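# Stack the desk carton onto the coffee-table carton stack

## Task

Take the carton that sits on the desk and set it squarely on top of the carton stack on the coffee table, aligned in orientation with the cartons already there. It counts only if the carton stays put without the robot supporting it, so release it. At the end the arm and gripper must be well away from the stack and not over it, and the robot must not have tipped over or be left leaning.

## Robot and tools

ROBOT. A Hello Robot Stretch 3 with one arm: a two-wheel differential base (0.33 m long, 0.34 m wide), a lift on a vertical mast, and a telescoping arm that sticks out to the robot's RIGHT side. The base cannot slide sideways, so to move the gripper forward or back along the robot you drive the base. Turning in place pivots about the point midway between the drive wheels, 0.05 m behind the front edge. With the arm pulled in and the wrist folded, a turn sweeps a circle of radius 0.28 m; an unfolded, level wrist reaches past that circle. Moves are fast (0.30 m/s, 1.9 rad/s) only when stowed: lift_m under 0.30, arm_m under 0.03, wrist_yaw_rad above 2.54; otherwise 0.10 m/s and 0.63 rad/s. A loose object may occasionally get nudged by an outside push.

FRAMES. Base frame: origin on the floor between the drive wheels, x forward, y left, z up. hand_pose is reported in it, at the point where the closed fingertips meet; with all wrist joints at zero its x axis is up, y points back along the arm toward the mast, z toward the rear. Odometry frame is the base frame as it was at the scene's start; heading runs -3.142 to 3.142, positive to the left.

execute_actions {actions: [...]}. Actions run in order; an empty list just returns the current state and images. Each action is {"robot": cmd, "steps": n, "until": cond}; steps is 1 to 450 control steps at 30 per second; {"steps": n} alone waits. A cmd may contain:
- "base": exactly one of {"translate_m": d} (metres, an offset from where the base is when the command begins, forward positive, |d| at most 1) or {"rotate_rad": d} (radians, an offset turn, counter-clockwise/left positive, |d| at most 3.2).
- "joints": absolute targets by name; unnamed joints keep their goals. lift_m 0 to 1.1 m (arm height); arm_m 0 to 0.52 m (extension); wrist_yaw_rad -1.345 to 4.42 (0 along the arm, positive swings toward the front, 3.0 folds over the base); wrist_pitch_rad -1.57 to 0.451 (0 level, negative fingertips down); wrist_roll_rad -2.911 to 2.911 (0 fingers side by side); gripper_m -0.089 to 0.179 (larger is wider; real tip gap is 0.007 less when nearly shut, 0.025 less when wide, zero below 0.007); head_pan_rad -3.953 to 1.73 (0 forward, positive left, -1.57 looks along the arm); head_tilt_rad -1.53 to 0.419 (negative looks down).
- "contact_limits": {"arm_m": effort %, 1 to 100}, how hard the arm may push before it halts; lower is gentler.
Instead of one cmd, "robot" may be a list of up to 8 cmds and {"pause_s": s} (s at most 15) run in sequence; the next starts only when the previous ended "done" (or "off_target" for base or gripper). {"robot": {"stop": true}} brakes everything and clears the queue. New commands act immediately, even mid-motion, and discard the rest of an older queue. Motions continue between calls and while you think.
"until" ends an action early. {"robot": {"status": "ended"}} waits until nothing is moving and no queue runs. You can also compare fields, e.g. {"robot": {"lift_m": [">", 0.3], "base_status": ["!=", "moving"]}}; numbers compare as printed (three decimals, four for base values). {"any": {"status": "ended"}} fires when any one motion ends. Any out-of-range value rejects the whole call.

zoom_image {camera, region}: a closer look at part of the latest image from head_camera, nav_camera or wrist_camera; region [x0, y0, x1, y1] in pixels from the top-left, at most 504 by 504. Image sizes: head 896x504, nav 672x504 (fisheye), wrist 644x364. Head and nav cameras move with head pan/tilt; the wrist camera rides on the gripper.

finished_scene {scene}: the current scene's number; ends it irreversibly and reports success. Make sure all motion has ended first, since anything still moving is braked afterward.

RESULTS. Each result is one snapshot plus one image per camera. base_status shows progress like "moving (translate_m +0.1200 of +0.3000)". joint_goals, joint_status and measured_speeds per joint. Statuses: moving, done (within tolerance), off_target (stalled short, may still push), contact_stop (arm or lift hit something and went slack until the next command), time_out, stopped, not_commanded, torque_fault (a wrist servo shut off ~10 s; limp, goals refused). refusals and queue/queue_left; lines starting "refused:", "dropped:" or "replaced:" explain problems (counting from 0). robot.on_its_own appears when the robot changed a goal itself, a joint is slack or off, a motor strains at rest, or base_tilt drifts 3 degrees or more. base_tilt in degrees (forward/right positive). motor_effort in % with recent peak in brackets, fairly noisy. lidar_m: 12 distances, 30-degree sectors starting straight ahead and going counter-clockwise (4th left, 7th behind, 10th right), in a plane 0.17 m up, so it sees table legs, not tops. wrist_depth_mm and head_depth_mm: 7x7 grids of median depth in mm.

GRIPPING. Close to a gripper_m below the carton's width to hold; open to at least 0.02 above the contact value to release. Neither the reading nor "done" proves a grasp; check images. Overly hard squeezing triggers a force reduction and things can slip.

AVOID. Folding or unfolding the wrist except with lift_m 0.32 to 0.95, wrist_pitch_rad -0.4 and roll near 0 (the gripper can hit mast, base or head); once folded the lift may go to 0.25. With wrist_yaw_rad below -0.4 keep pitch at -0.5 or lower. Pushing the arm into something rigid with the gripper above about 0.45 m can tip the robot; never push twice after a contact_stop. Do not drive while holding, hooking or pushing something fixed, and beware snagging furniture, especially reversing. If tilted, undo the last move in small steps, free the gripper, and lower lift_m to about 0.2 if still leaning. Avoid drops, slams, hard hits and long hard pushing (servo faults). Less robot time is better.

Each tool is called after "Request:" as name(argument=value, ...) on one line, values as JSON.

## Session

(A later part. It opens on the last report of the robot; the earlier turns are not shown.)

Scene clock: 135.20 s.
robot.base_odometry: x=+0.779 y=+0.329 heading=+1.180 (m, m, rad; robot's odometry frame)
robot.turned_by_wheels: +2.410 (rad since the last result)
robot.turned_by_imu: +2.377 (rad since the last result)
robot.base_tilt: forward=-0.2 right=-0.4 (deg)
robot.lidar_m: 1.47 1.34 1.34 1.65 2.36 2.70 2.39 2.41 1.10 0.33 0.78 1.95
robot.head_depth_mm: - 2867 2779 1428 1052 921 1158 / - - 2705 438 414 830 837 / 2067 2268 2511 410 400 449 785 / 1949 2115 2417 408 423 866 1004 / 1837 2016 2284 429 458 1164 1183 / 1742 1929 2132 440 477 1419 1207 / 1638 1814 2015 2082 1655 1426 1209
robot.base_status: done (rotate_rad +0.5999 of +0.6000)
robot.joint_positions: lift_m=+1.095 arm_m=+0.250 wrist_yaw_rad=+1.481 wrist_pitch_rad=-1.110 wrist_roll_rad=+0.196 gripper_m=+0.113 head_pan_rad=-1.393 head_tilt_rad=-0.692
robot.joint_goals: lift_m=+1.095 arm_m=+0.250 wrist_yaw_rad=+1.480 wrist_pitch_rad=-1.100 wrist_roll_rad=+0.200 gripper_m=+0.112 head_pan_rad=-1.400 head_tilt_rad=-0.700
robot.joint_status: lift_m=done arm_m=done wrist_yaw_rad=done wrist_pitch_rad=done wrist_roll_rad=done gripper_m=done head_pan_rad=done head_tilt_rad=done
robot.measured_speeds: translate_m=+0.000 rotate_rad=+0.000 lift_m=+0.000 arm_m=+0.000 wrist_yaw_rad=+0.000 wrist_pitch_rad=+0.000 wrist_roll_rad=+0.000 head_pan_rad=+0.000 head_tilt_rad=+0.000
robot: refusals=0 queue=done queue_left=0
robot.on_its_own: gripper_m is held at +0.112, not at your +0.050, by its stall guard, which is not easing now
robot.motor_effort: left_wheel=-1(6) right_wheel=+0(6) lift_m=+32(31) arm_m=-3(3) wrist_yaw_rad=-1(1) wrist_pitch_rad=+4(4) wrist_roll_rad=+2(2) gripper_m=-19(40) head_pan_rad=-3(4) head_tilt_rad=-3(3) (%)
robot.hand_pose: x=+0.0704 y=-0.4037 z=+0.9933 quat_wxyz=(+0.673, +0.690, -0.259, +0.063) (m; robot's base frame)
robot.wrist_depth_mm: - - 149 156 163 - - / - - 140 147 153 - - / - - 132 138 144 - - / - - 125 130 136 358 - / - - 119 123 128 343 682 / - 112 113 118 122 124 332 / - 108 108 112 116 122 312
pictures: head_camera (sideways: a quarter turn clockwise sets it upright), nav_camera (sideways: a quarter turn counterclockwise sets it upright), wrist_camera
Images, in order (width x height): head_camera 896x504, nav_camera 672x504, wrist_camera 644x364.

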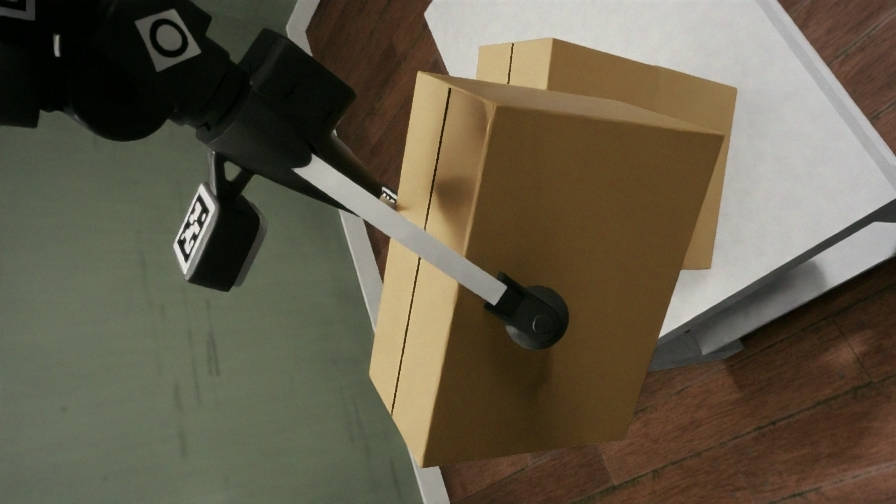

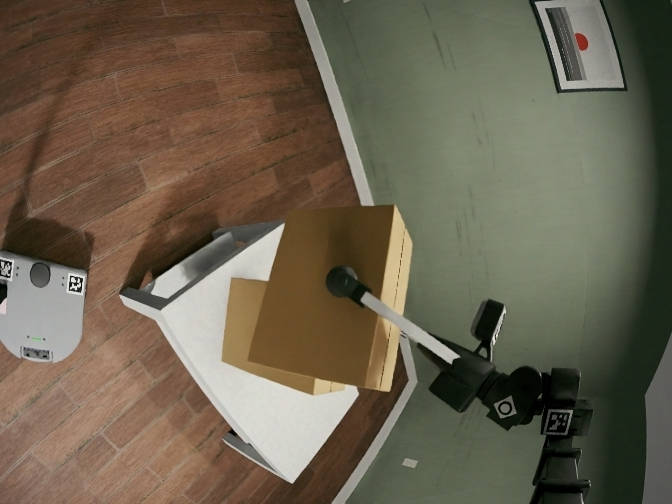

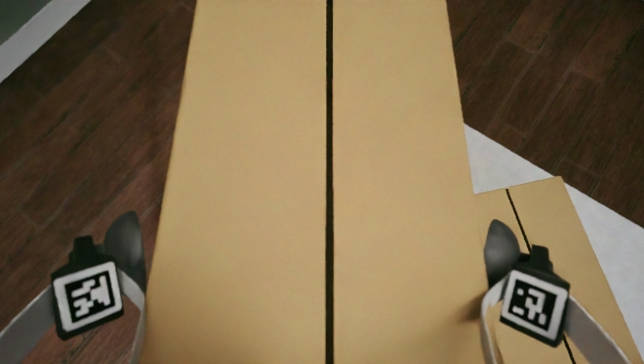

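Request:
execute_actions(actions=[{"robot":[{"base":{"translate_m":-0.1},"joints":{"wrist_roll_rad":-0.22,"wrist_yaw_rad":1.28,"lift_m":1.1,"head_pan_rad":-1.45}},{"joints":{"arm_m":0.424}}],"steps":450,"until":{"robot":{"status":"ended"}}}])

Scene clock: 145.57 s.
robot.base_odometry: x=+0.741 y=+0.237 heading=+1.180 (m, m, rad; robot's odometry frame)
robot.turned_by_wheels: +0.000 (rad since the last result)
robot.turned_by_imu: +0.001 (rad since the last result)
robot.base_tilt: forward=-0.2 right=-0.4 (deg)
robot.lidar_m: 1.55 1.41 1.42 1.74 2.29 2.61 2.29 2.33 1.04 0.34 0.35 2.02
robot.head_depth_mm: 2498 2709 2822 2165 1113 1190 1203 / - 2821 2800 1359 1112 945 1188 / 2179 - 554 598 737 876 1086 / 2081 2408 563 619 727 859 801 / 1944 2174 581 632 742 875 820 / 1832 2030 611 1957 1050 993 1186 / 1728 1906 2110 2171 1705 1422 1214
robot.base_status: done (translate_m -0.1000 of -0.1000)
robot.joint_positions: lift_m=+1.100 arm_m=+0.424 wrist_yaw_rad=+1.281 wrist_pitch_rad=-1.110 wrist_roll_rad=-0.216 gripper_m=+0.113 head_pan_rad=-1.443 head_tilt_rad=-0.692
robot.joint_goals: lift_m=+1.100 arm_m=+0.424 wrist_yaw_rad=+1.280 wrist_pitch_rad=-1.100 wrist_roll_rad=-0.220 gripper_m=+0.112 head_pan_rad=-1.450 head_tilt_rad=-0.700
robot.joint_status: lift_m=done arm_m=done wrist_yaw_rad=done wrist_pitch_rad=done wrist_roll_rad=done gripper_m=done head_pan_rad=done head_tilt_rad=done
robot.measured_speeds: translate_m=+0.000 rotate_rad=+0.000 lift_m=+0.000 arm_m=+0.000 wrist_yaw_rad=+0.000 wrist_pitch_rad=+0.000 wrist_roll_rad=+0.000 head_pan_rad=+0.000 head_tilt_rad=+0.000
robot: refusals=0 queue=done queue_left=0
robot.on_its_own: gripper_m is held at +0.112, not at your +0.050, by its stall guard, which is not easing now
robot.motor_effort: left_wheel=-1(5) right_wheel=+0(3) lift_m=+31(31) arm_m=+2(2) wrist_yaw_rad=-1(1) wrist_pitch_rad=+4(4) wrist_roll_rad=-1(1) gripper_m=-20(20) head_pan_rad=-4(10) head_tilt_rad=-3(3) (%)
robot.hand_pose: x=+0.0670 y=-0.5952 z=+0.9983 quat_wxyz=(+0.729, +0.648, -0.181, +0.131) (m; robot's base frame)
robot.wrist_depth_mm: - - 149 155 163 - - / - - 140 146 152 - - / - - 132 137 143 - - / - - 125 130 135 - - / - - 119 123 128 - - / - 111 113 117 122 125 - / - 106 108 112 116 697 -
pictures: head_camera (sideways: a quarter turn clockwise sets it upright), nav_camera (sideways: a quarter turn counterclockwise sets it upright), wrist_camera
Images, in order (width x height): head_camera 896x504, nav_camera 672x504, wrist_camera 644x364.

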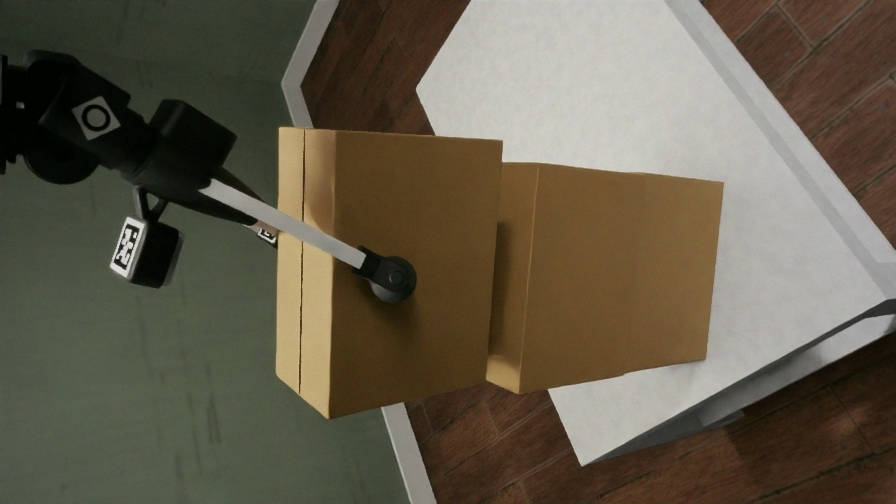

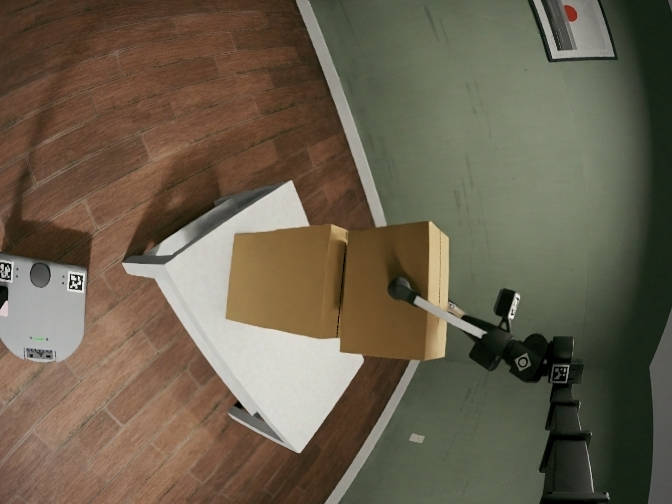

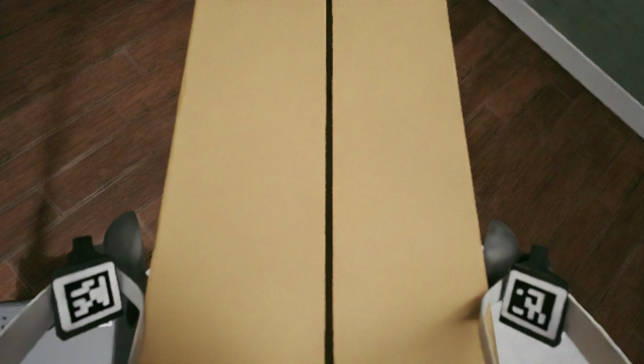

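Request:
execute_actions(actions=[{"robot":[{"joints":{"wrist_pitch_rad":-1.03,"lift_m":1.065}}],"steps":450,"until":{"robot":{"status":"ended"}}}])

Request:
zoom_image(camera="head_camera", region=[260,100,760,460])

Scene clock: 151.03 s.
robot.base_odometry: x=+0.741 y=+0.237 heading=+1.180 (m, m, rad; robot's odometry frame)
robot.turned_by_wheels: +0.000 (rad since the last result)
robot.turned_by_imu: +0.000 (rad since the last result)
robot.base_tilt: forward=-0.1 right=-0.4 (deg)
robot.lidar_m: 1.55 1.41 1.43 1.74 2.29 2.61 2.29 2.33 1.04 0.34 0.35 2.01
robot.head_depth_mm: 2547 2717 2785 2188 1119 1187 1217 / - 2822 2908 1406 1121 942 1190 / 2211 - 595 612 738 881 1086 / 2083 2323 624 624 729 856 801 / 1941 2157 632 639 743 877 816 / 1833 2033 672 675 1048 998 1180 / 1740 1895 2105 2136 1712 1401 1206
robot.base_status: done (translate_m -0.1000 of -0.1000)
robot.joint_positions: lift_m=+1.065 arm_m=+0.424 wrist_yaw_rad=+1.281 wrist_pitch_rad=-1.046 wrist_roll_rad=-0.216 gripper_m=+0.113 head_pan_rad=-1.443 head_tilt_rad=-0.692
robot.joint_goals: lift_m=+1.065 arm_m=+0.424 wrist_yaw_rad=+1.280 wrist_pitch_rad=-1.030 wrist_roll_rad=-0.220 gripper_m=+0.112 head_pan_rad=-1.450 head_tilt_rad=-0.700
robot.joint_status: lift_m=done arm_m=done wrist_yaw_rad=done wrist_pitch_rad=done wrist_roll_rad=done gripper_m=done head_pan_rad=done head_tilt_rad=done
robot.measured_speeds: translate_m=+0.000 rotate_rad=+0.000 lift_m=+0.000 arm_m=+0.000 wrist_yaw_rad=+0.000 wrist_pitch_rad=+0.000 wrist_roll_rad=+0.000 head_pan_rad=+0.000 head_tilt_rad=+0.000
robot: refusals=0 queue=done queue_left=0
robot.on_its_own: gripper_m is held at +0.112, not at your +0.050, by its stall guard, which is not easing now
robot.motor_effort: left_wheel=-1(1) right_wheel=+0(1) lift_m=+26(31) arm_m=+2(2) wrist_yaw_rad=-1(1) wrist_pitch_rad=+7(6) wrist_roll_rad=-1(1) gripper_m=-21(19) head_pan_rad=-3(4) head_tilt_rad=-3(3) (%)
robot.hand_pose: x=+0.0818 y=-0.5996 z=+0.9700 quat_wxyz=(+0.729, +0.636, -0.202, +0.153) (m; robot's base frame)
robot.wrist_depth_mm: - - 154 160 168 - - / - - 143 149 156 - - / - - 134 140 146 - - / - - 127 132 137 - - / - - 120 125 129 - - / 991 112 114 118 122 125 - / - 107 108 112 116 676 -
pictures: head_camera (sideways: a quarter turn clockwise sets it upright), nav_camera (sideways: a quarter turn counterclockwise sets it upright), wrist_camera
Images, in order (width x height): head_camera 896x504, nav_camera 672x504, wrist_camera 644x364.

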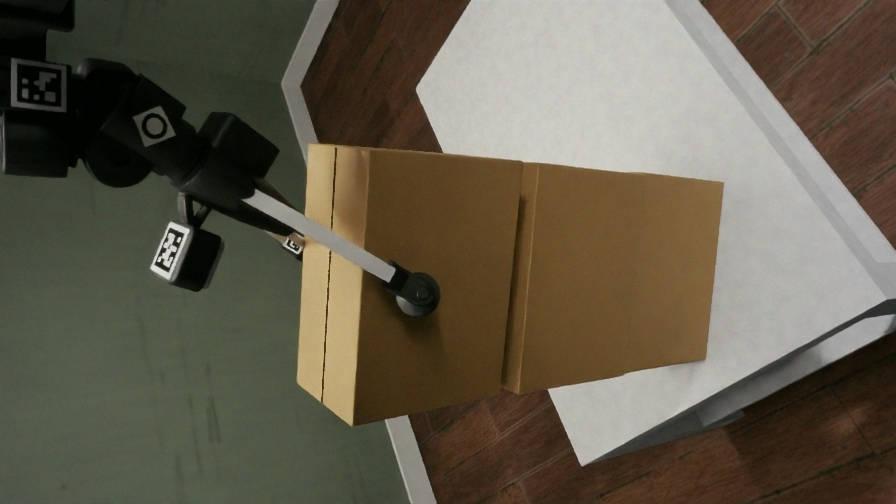

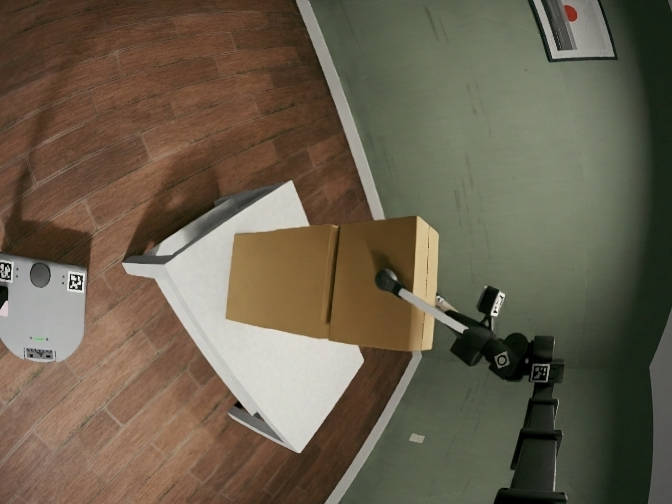

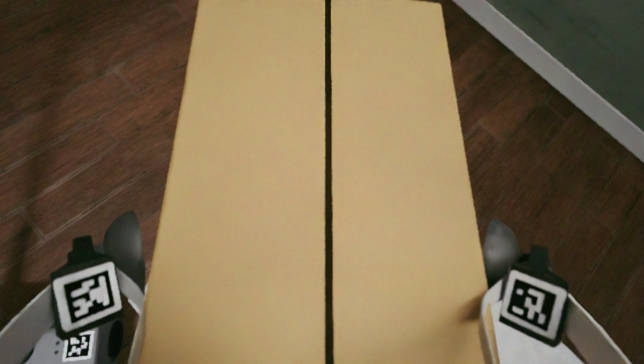

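Region (260, 100, 760, 460) of head_camera's 896x504 image, scaled by 1.008, with more detail than that image has; it fills the top 363 rows of this view, and the rest is white.

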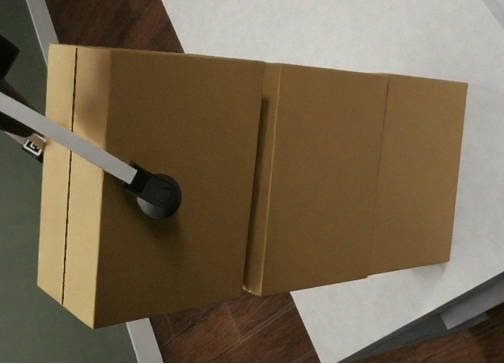

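Request:
execute_actions(actions=[{"robot":[{"base":{"translate_m":-0.008},"joints":{"wrist_pitch_rad":-0.995,"wrist_yaw_rad":1.32,"arm_m":0.415}},{"joints":{"lift_m":1.052}}],"steps":450,"until":{"robot":{"status":"ended"}}}])

Request:
zoom_image(camera="head_camera", region=[340,130,640,440])

Scene clock: 160.93 s.
robot.base_odometry: x=+0.738 y=+0.229 heading=+1.180 (m, m, rad; robot's odometry frame)
robot.turned_by_wheels: +0.000 (rad since the last result)
robot.turned_by_imu: +0.000 (rad since the last result)
robot.base_tilt: forward=-0.2 right=-0.4 (deg)
robot.lidar_m: 1.56 1.42 1.43 1.75 2.29 2.60 2.29 2.33 1.04 0.34 0.34 2.02
robot.head_depth_mm: 2569 2722 2793 2156 1115 1226 1209 / - 2831 2970 1402 1114 941 1182 / 2230 2418 635 606 752 877 1114 / 2091 2286 647 612 725 859 820 / 1958 2160 646 629 742 877 818 / 1848 2022 2086 632 1027 968 1177 / 1739 1909 2087 2177 1720 1377 1211
robot.base_status: done (translate_m -0.0080 of -0.0080)
robot.joint_positions: lift_m=+1.052 arm_m=+0.415 wrist_yaw_rad=+1.317 wrist_pitch_rad=-1.012 wrist_roll_rad=-0.216 gripper_m=+0.113 head_pan_rad=-1.443 head_tilt_rad=-0.692
robot.joint_goals: lift_m=+1.052 arm_m=+0.415 wrist_yaw_rad=+1.320 wrist_pitch_rad=-0.995 wrist_roll_rad=-0.220 gripper_m=+0.112 head_pan_rad=-1.450 head_tilt_rad=-0.700
robot.joint_status: lift_m=done arm_m=done wrist_yaw_rad=done wrist_pitch_rad=done wrist_roll_rad=done gripper_m=done head_pan_rad=done head_tilt_rad=done
robot.measured_speeds: translate_m=+0.000 rotate_rad=+0.000 lift_m=+0.000 arm_m=+0.000 wrist_yaw_rad=+0.000 wrist_pitch_rad=+0.000 wrist_roll_rad=+0.000 head_pan_rad=+0.000 head_tilt_rad=+0.000
robot: refusals=0 queue=done queue_left=0
robot.on_its_own: gripper_m is held at +0.112, not at your +0.050, by its stall guard, which is not easing now
robot.motor_effort: left_wheel=-1(5) right_wheel=+0(4) lift_m=+26(24) arm_m=-3(4) wrist_yaw_rad=+2(2) wrist_pitch_rad=+7(8) wrist_roll_rad=-1(1) gripper_m=-20(20) head_pan_rad=-2(3) head_tilt_rad=-3(3) (%)
robot.hand_pose: x=+0.0904 y=-0.5894 z=+0.9608 quat_wxyz=(+0.725, +0.634, -0.202, +0.177) (m; robot's base frame)
robot.wrist_depth_mm: - - 153 159 167 - - / - - 142 148 156 - - / - - 134 140 145 - - / - - 126 131 137 - - / - - 120 124 129 - - / 980 111 114 118 122 125 - / - 107 108 112 116 662 -
pictures: head_camera (sideways: a quarter turn clockwise sets it upright), nav_camera (sideways: a quarter turn counterclockwise sets it upright), wrist_camera
Images, in order (width x height): head_camera 896x504, nav_camera 672x504, wrist_camera 644x364.

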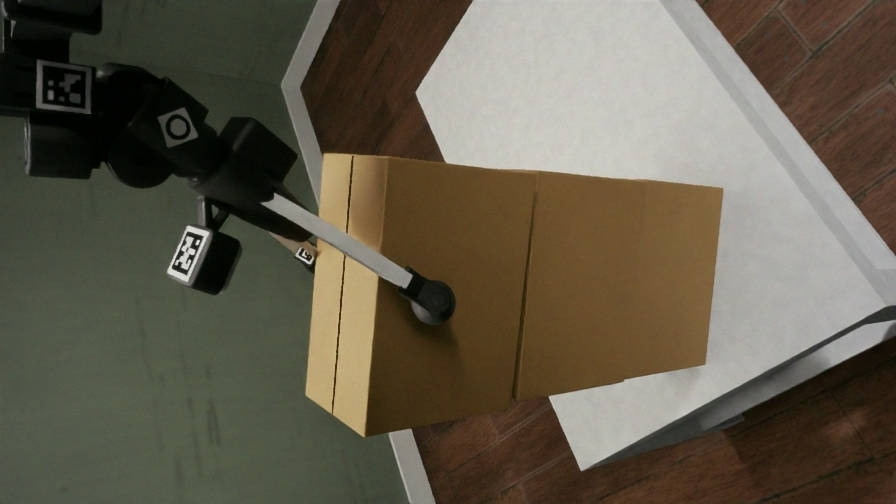

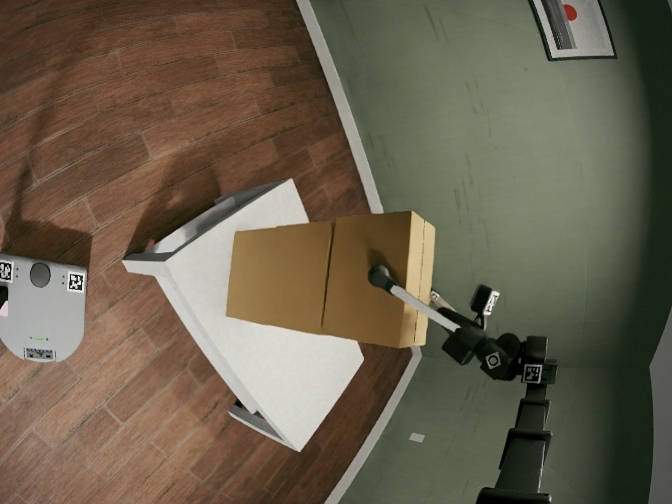

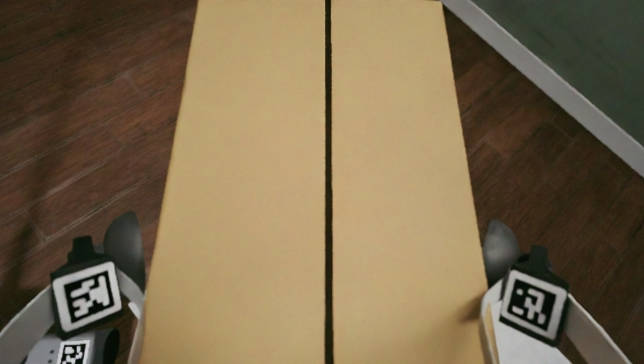

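Region (340, 130, 640, 440) of head_camera's 896x504 image, scaled by 1.626, with more detail than that image has; it fills the left 488 columns of this view, and the rest is white.

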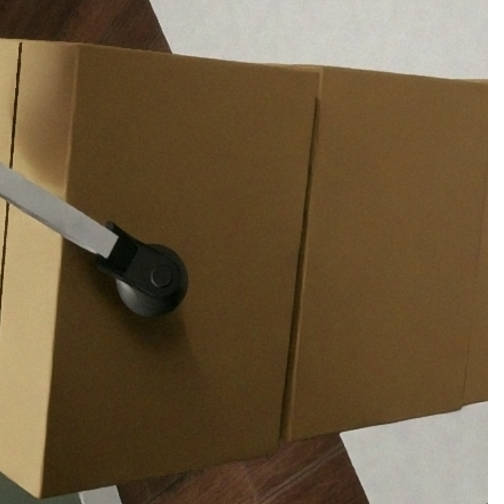

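Request:
execute_actions(actions=[{"robot":[{"base":{"translate_m":-0.003},"joints":{"wrist_yaw_rad":1.345,"arm_m":0.424}},{"joints":{"lift_m":1.043}}],"steps":450,"until":{"robot":{"status":"ended"}}}])

Request:
zoom_image(camera="head_camera", region=[340,130,640,440])

Scene clock: 168.03 s.
robot.base_odometry: x=+0.737 y=+0.227 heading=+1.180 (m, m, rad; robot's odometry frame)
robot.turned_by_wheels: +0.000 (rad since the last result)
robot.turned_by_imu: +0.000 (rad since the last result)
robot.base_tilt: forward=-0.3 right=-0.5 (deg)
robot.lidar_m: 1.56 1.42 1.43 1.75 2.28 2.59 2.28 2.33 1.03 0.35 0.34 2.02
robot.head_depth_mm: 2576 2731 2797 2174 1114 1215 1204 / - 2901 2911 1412 1116 942 1189 / 2198 2389 1601 618 770 878 1110 / 2095 2285 667 619 725 858 822 / 1956 2166 668 634 742 877 815 / 1846 2044 2111 640 1026 970 1175 / 1765 1894 2117 2135 1725 1384 1210
robot.base_status: done (translate_m -0.0030 of -0.0030)
robot.joint_positions: lift_m=+1.043 arm_m=+0.424 wrist_yaw_rad=+1.342 wrist_pitch_rad=-1.012 wrist_roll_rad=-0.216 gripper_m=+0.113 head_pan_rad=-1.443 head_tilt_rad=-0.692
robot.joint_goals: lift_m=+1.043 arm_m=+0.424 wrist_yaw_rad=+1.345 wrist_pitch_rad=-0.995 wrist_roll_rad=-0.220 gripper_m=+0.112 head_pan_rad=-1.450 head_tilt_rad=-0.700
robot.joint_status: lift_m=done arm_m=done wrist_yaw_rad=done wrist_pitch_rad=done wrist_roll_rad=done gripper_m=done head_pan_rad=done head_tilt_rad=done
robot.measured_speeds: translate_m=+0.000 rotate_rad=+0.000 lift_m=+0.000 arm_m=+0.000 wrist_yaw_rad=+0.000 wrist_pitch_rad=+0.000 wrist_roll_rad=+0.000 head_pan_rad=+0.000 head_tilt_rad=+0.000
robot: refusals=0 queue=done queue_left=0
robot.on_its_own: gripper_m is held at +0.112, not at your +0.050, by its stall guard, which is not easing now
robot.motor_effort: left_wheel=-1(5) right_wheel=+0(3) lift_m=+26(27) arm_m=+2(2) wrist_yaw_rad=+2(2) wrist_pitch_rad=+7(7) wrist_roll_rad=-1(1) gripper_m=-20(19) head_pan_rad=-4(3) head_tilt_rad=-3(3) (%)
robot.hand_pose: x=+0.0911 y=-0.5951 z=+0.9518 quat_wxyz=(+0.723, +0.636, -0.194, +0.186) (m; robot's base frame)
robot.wrist_depth_mm: - - 152 159 168 - - / - - 142 148 155 - - / - - 134 139 145 - - / - - 126 132 136 - - / - - 120 124 129 - - / 962 111 114 118 122 125 - / - 107 108 112 116 655 -
pictures: head_camera (sideways: a quarter turn clockwise sets it upright), nav_camera (sideways: a quarter turn counterclockwise sets it upright), wrist_camera
Images, in order (width x height): head_camera 896x504, nav_camera 672x504, wrist_camera 644x364.

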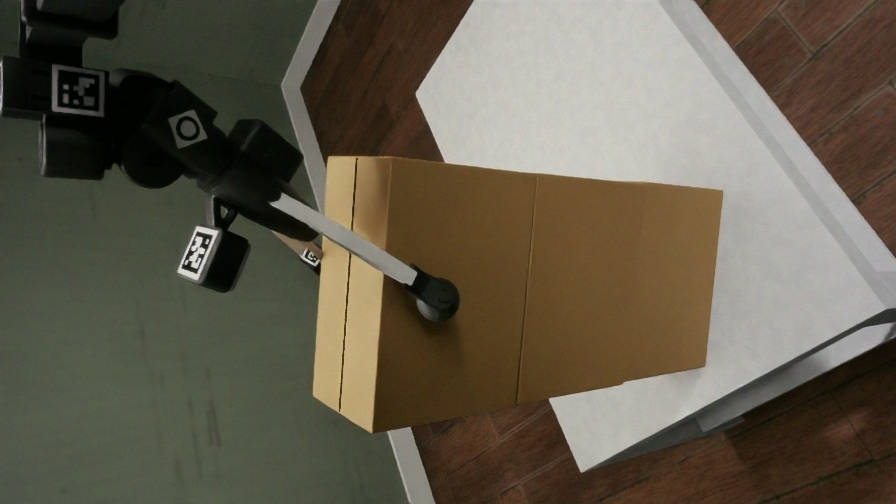

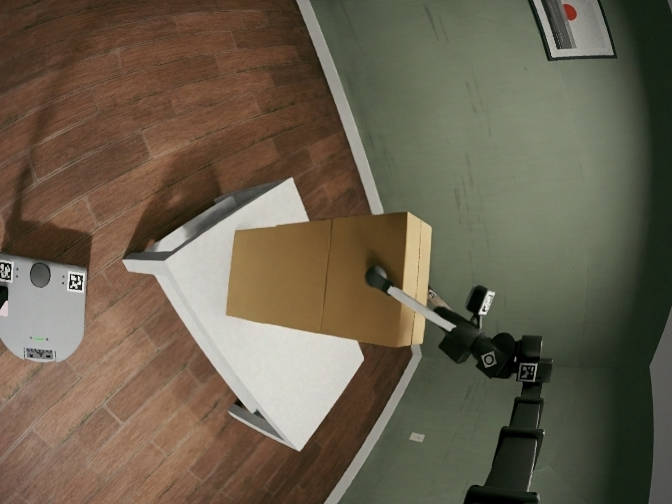

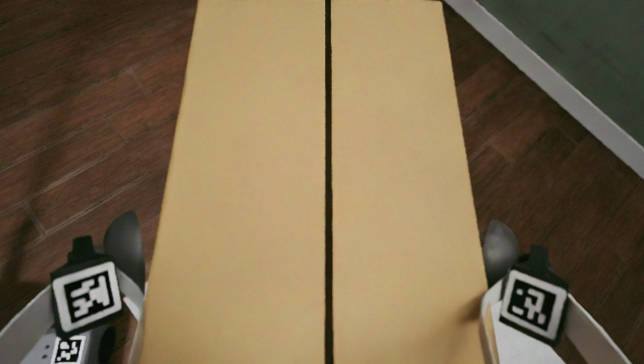

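Region (340, 130, 640, 440) of head_camera's 896x504 image, scaled by 1.626, with more detail than that image has; it fills the left 488 columns of this view, and the rest is white.

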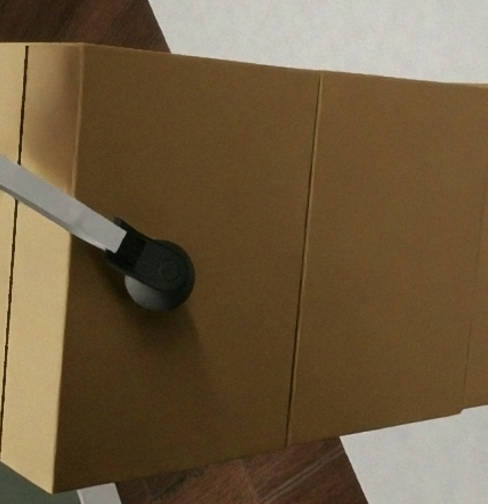

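Request:
execute_actions(actions=[{"robot":{"joints":{"lift_m":1.04}},"steps":60,"until":{"robot":{"status":"ended"}}},{"robot":[{"joints":{"gripper_m":0.179}},{"joints":{"lift_m":1.1}},{"joints":{"wrist_pitch_rad":-0.4}},{"joints":{"arm_m":0,"wrist_yaw_rad":1.8}}],"steps":450,"until":{"robot":{"status":"ended"}}}])

Scene clock: 179.90 s.
robot.base_odometry: x=+0.737 y=+0.227 heading=+1.180 (m, m, rad; robot's odometry frame)
robot.turned_by_wheels: +0.000 (rad since the last result)
robot.turned_by_imu: +0.001 (rad since the last result)
robot.base_tilt: forward=-0.2 right=-0.5 (deg)
robot.lidar_m: 1.57 1.42 1.43 1.75 2.29 2.60 2.28 2.33 1.03 0.35 0.34 2.02
robot.head_depth_mm: - - - - 1053 1214 1211 / - - - - - 941 1185 / 2238 - 619 - - 886 1116 / 2096 2308 2469 589 - 878 816 / 1973 2200 2247 602 - - 817 / 1857 2035 2155 612 - - 1154 / 1745 1909 2078 - - - 1208
robot.base_status: done (translate_m -0.0030 of -0.0030)
robot.joint_positions: lift_m=+1.100 arm_m=+0.001 wrist_yaw_rad=+1.798 wrist_pitch_rad=-0.421 wrist_roll_rad=-0.217 gripper_m=+0.179 head_pan_rad=-1.443 head_tilt_rad=-0.692
robot.joint_goals: lift_m=+1.100 arm_m=+0.000 wrist_yaw_rad=+1.800 wrist_pitch_rad=-0.400 wrist_roll_rad=-0.220 gripper_m=+0.179 head_pan_rad=-1.450 head_tilt_rad=-0.700
robot.joint_status: lift_m=done arm_m=done wrist_yaw_rad=done wrist_pitch_rad=done wrist_roll_rad=done gripper_m=done head_pan_rad=done head_tilt_rad=done
robot.measured_speeds: translate_m=+0.000 rotate_rad=+0.000 lift_m=+0.000 arm_m=+0.000 wrist_yaw_rad=+0.000 wrist_pitch_rad=+0.000 wrist_roll_rad=+0.000 head_pan_rad=+0.000 head_tilt_rad=+0.000
robot: refusals=0 queue=done queue_left=0
robot.motor_effort: left_wheel=-1(1) right_wheel=+0(0) lift_m=+30(34) arm_m=-3(3) wrist_yaw_rad=+1(3) wrist_pitch_rad=+9(9) wrist_roll_rad=-1(1) gripper_m=+0(81) head_pan_rad=-3(3) head_tilt_rad=-3(3) (%)
robot.hand_pose: x=+0.1969 y=-0.0959 z=+1.1118 quat_wxyz=(+0.577, +0.581, -0.253, +0.515) (m; robot's base frame)
robot.wrist_depth_mm: - - - - - - - / - - - - - - - / - - - - - - - / - - - - - - - / - - - - - - - / - - - - - - - / - - - - - - -
pictures: head_camera (sideways: a quarter turn clockwise sets it upright), nav_camera (sideways: a quarter turn counterclockwise sets it upright), wrist_camera
Images, in order (width x height): head_camera 896x504, nav_camera 672x504, wrist_camera 644x364.

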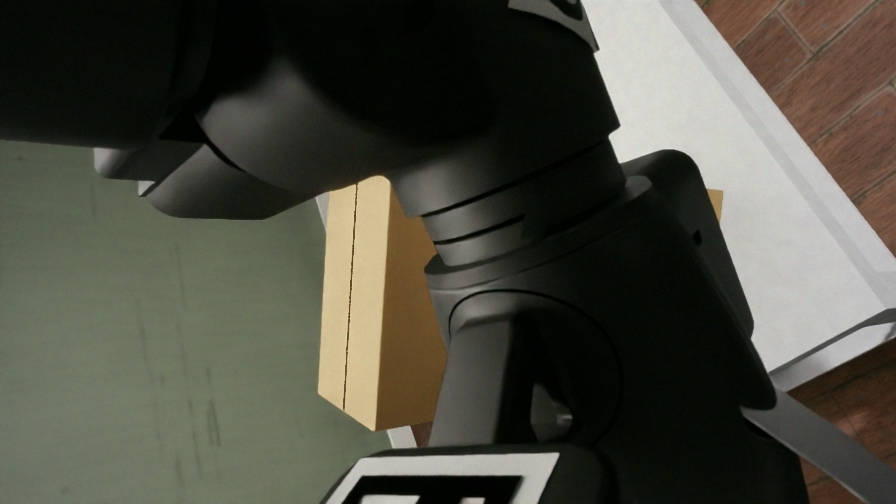

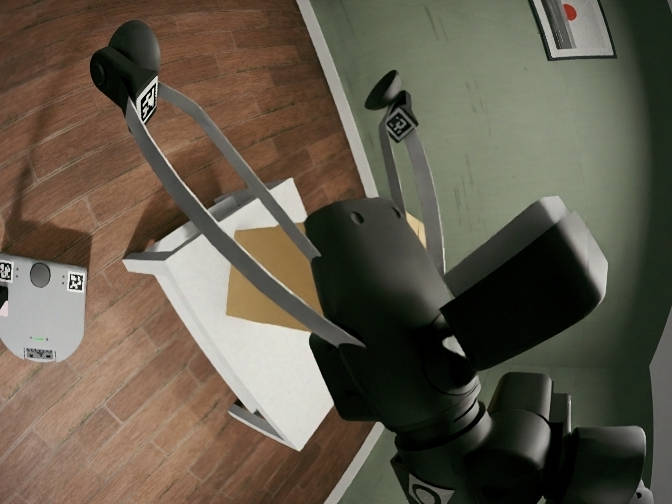

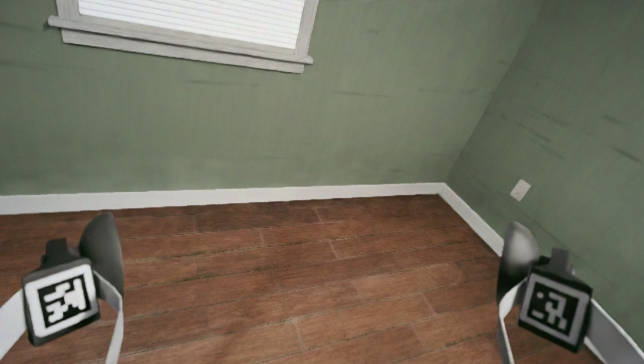

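The carton's top is where I set it, settled by a few millimetres.

Request:
finished_scene(scene=1)

The scene is finished: the task was done.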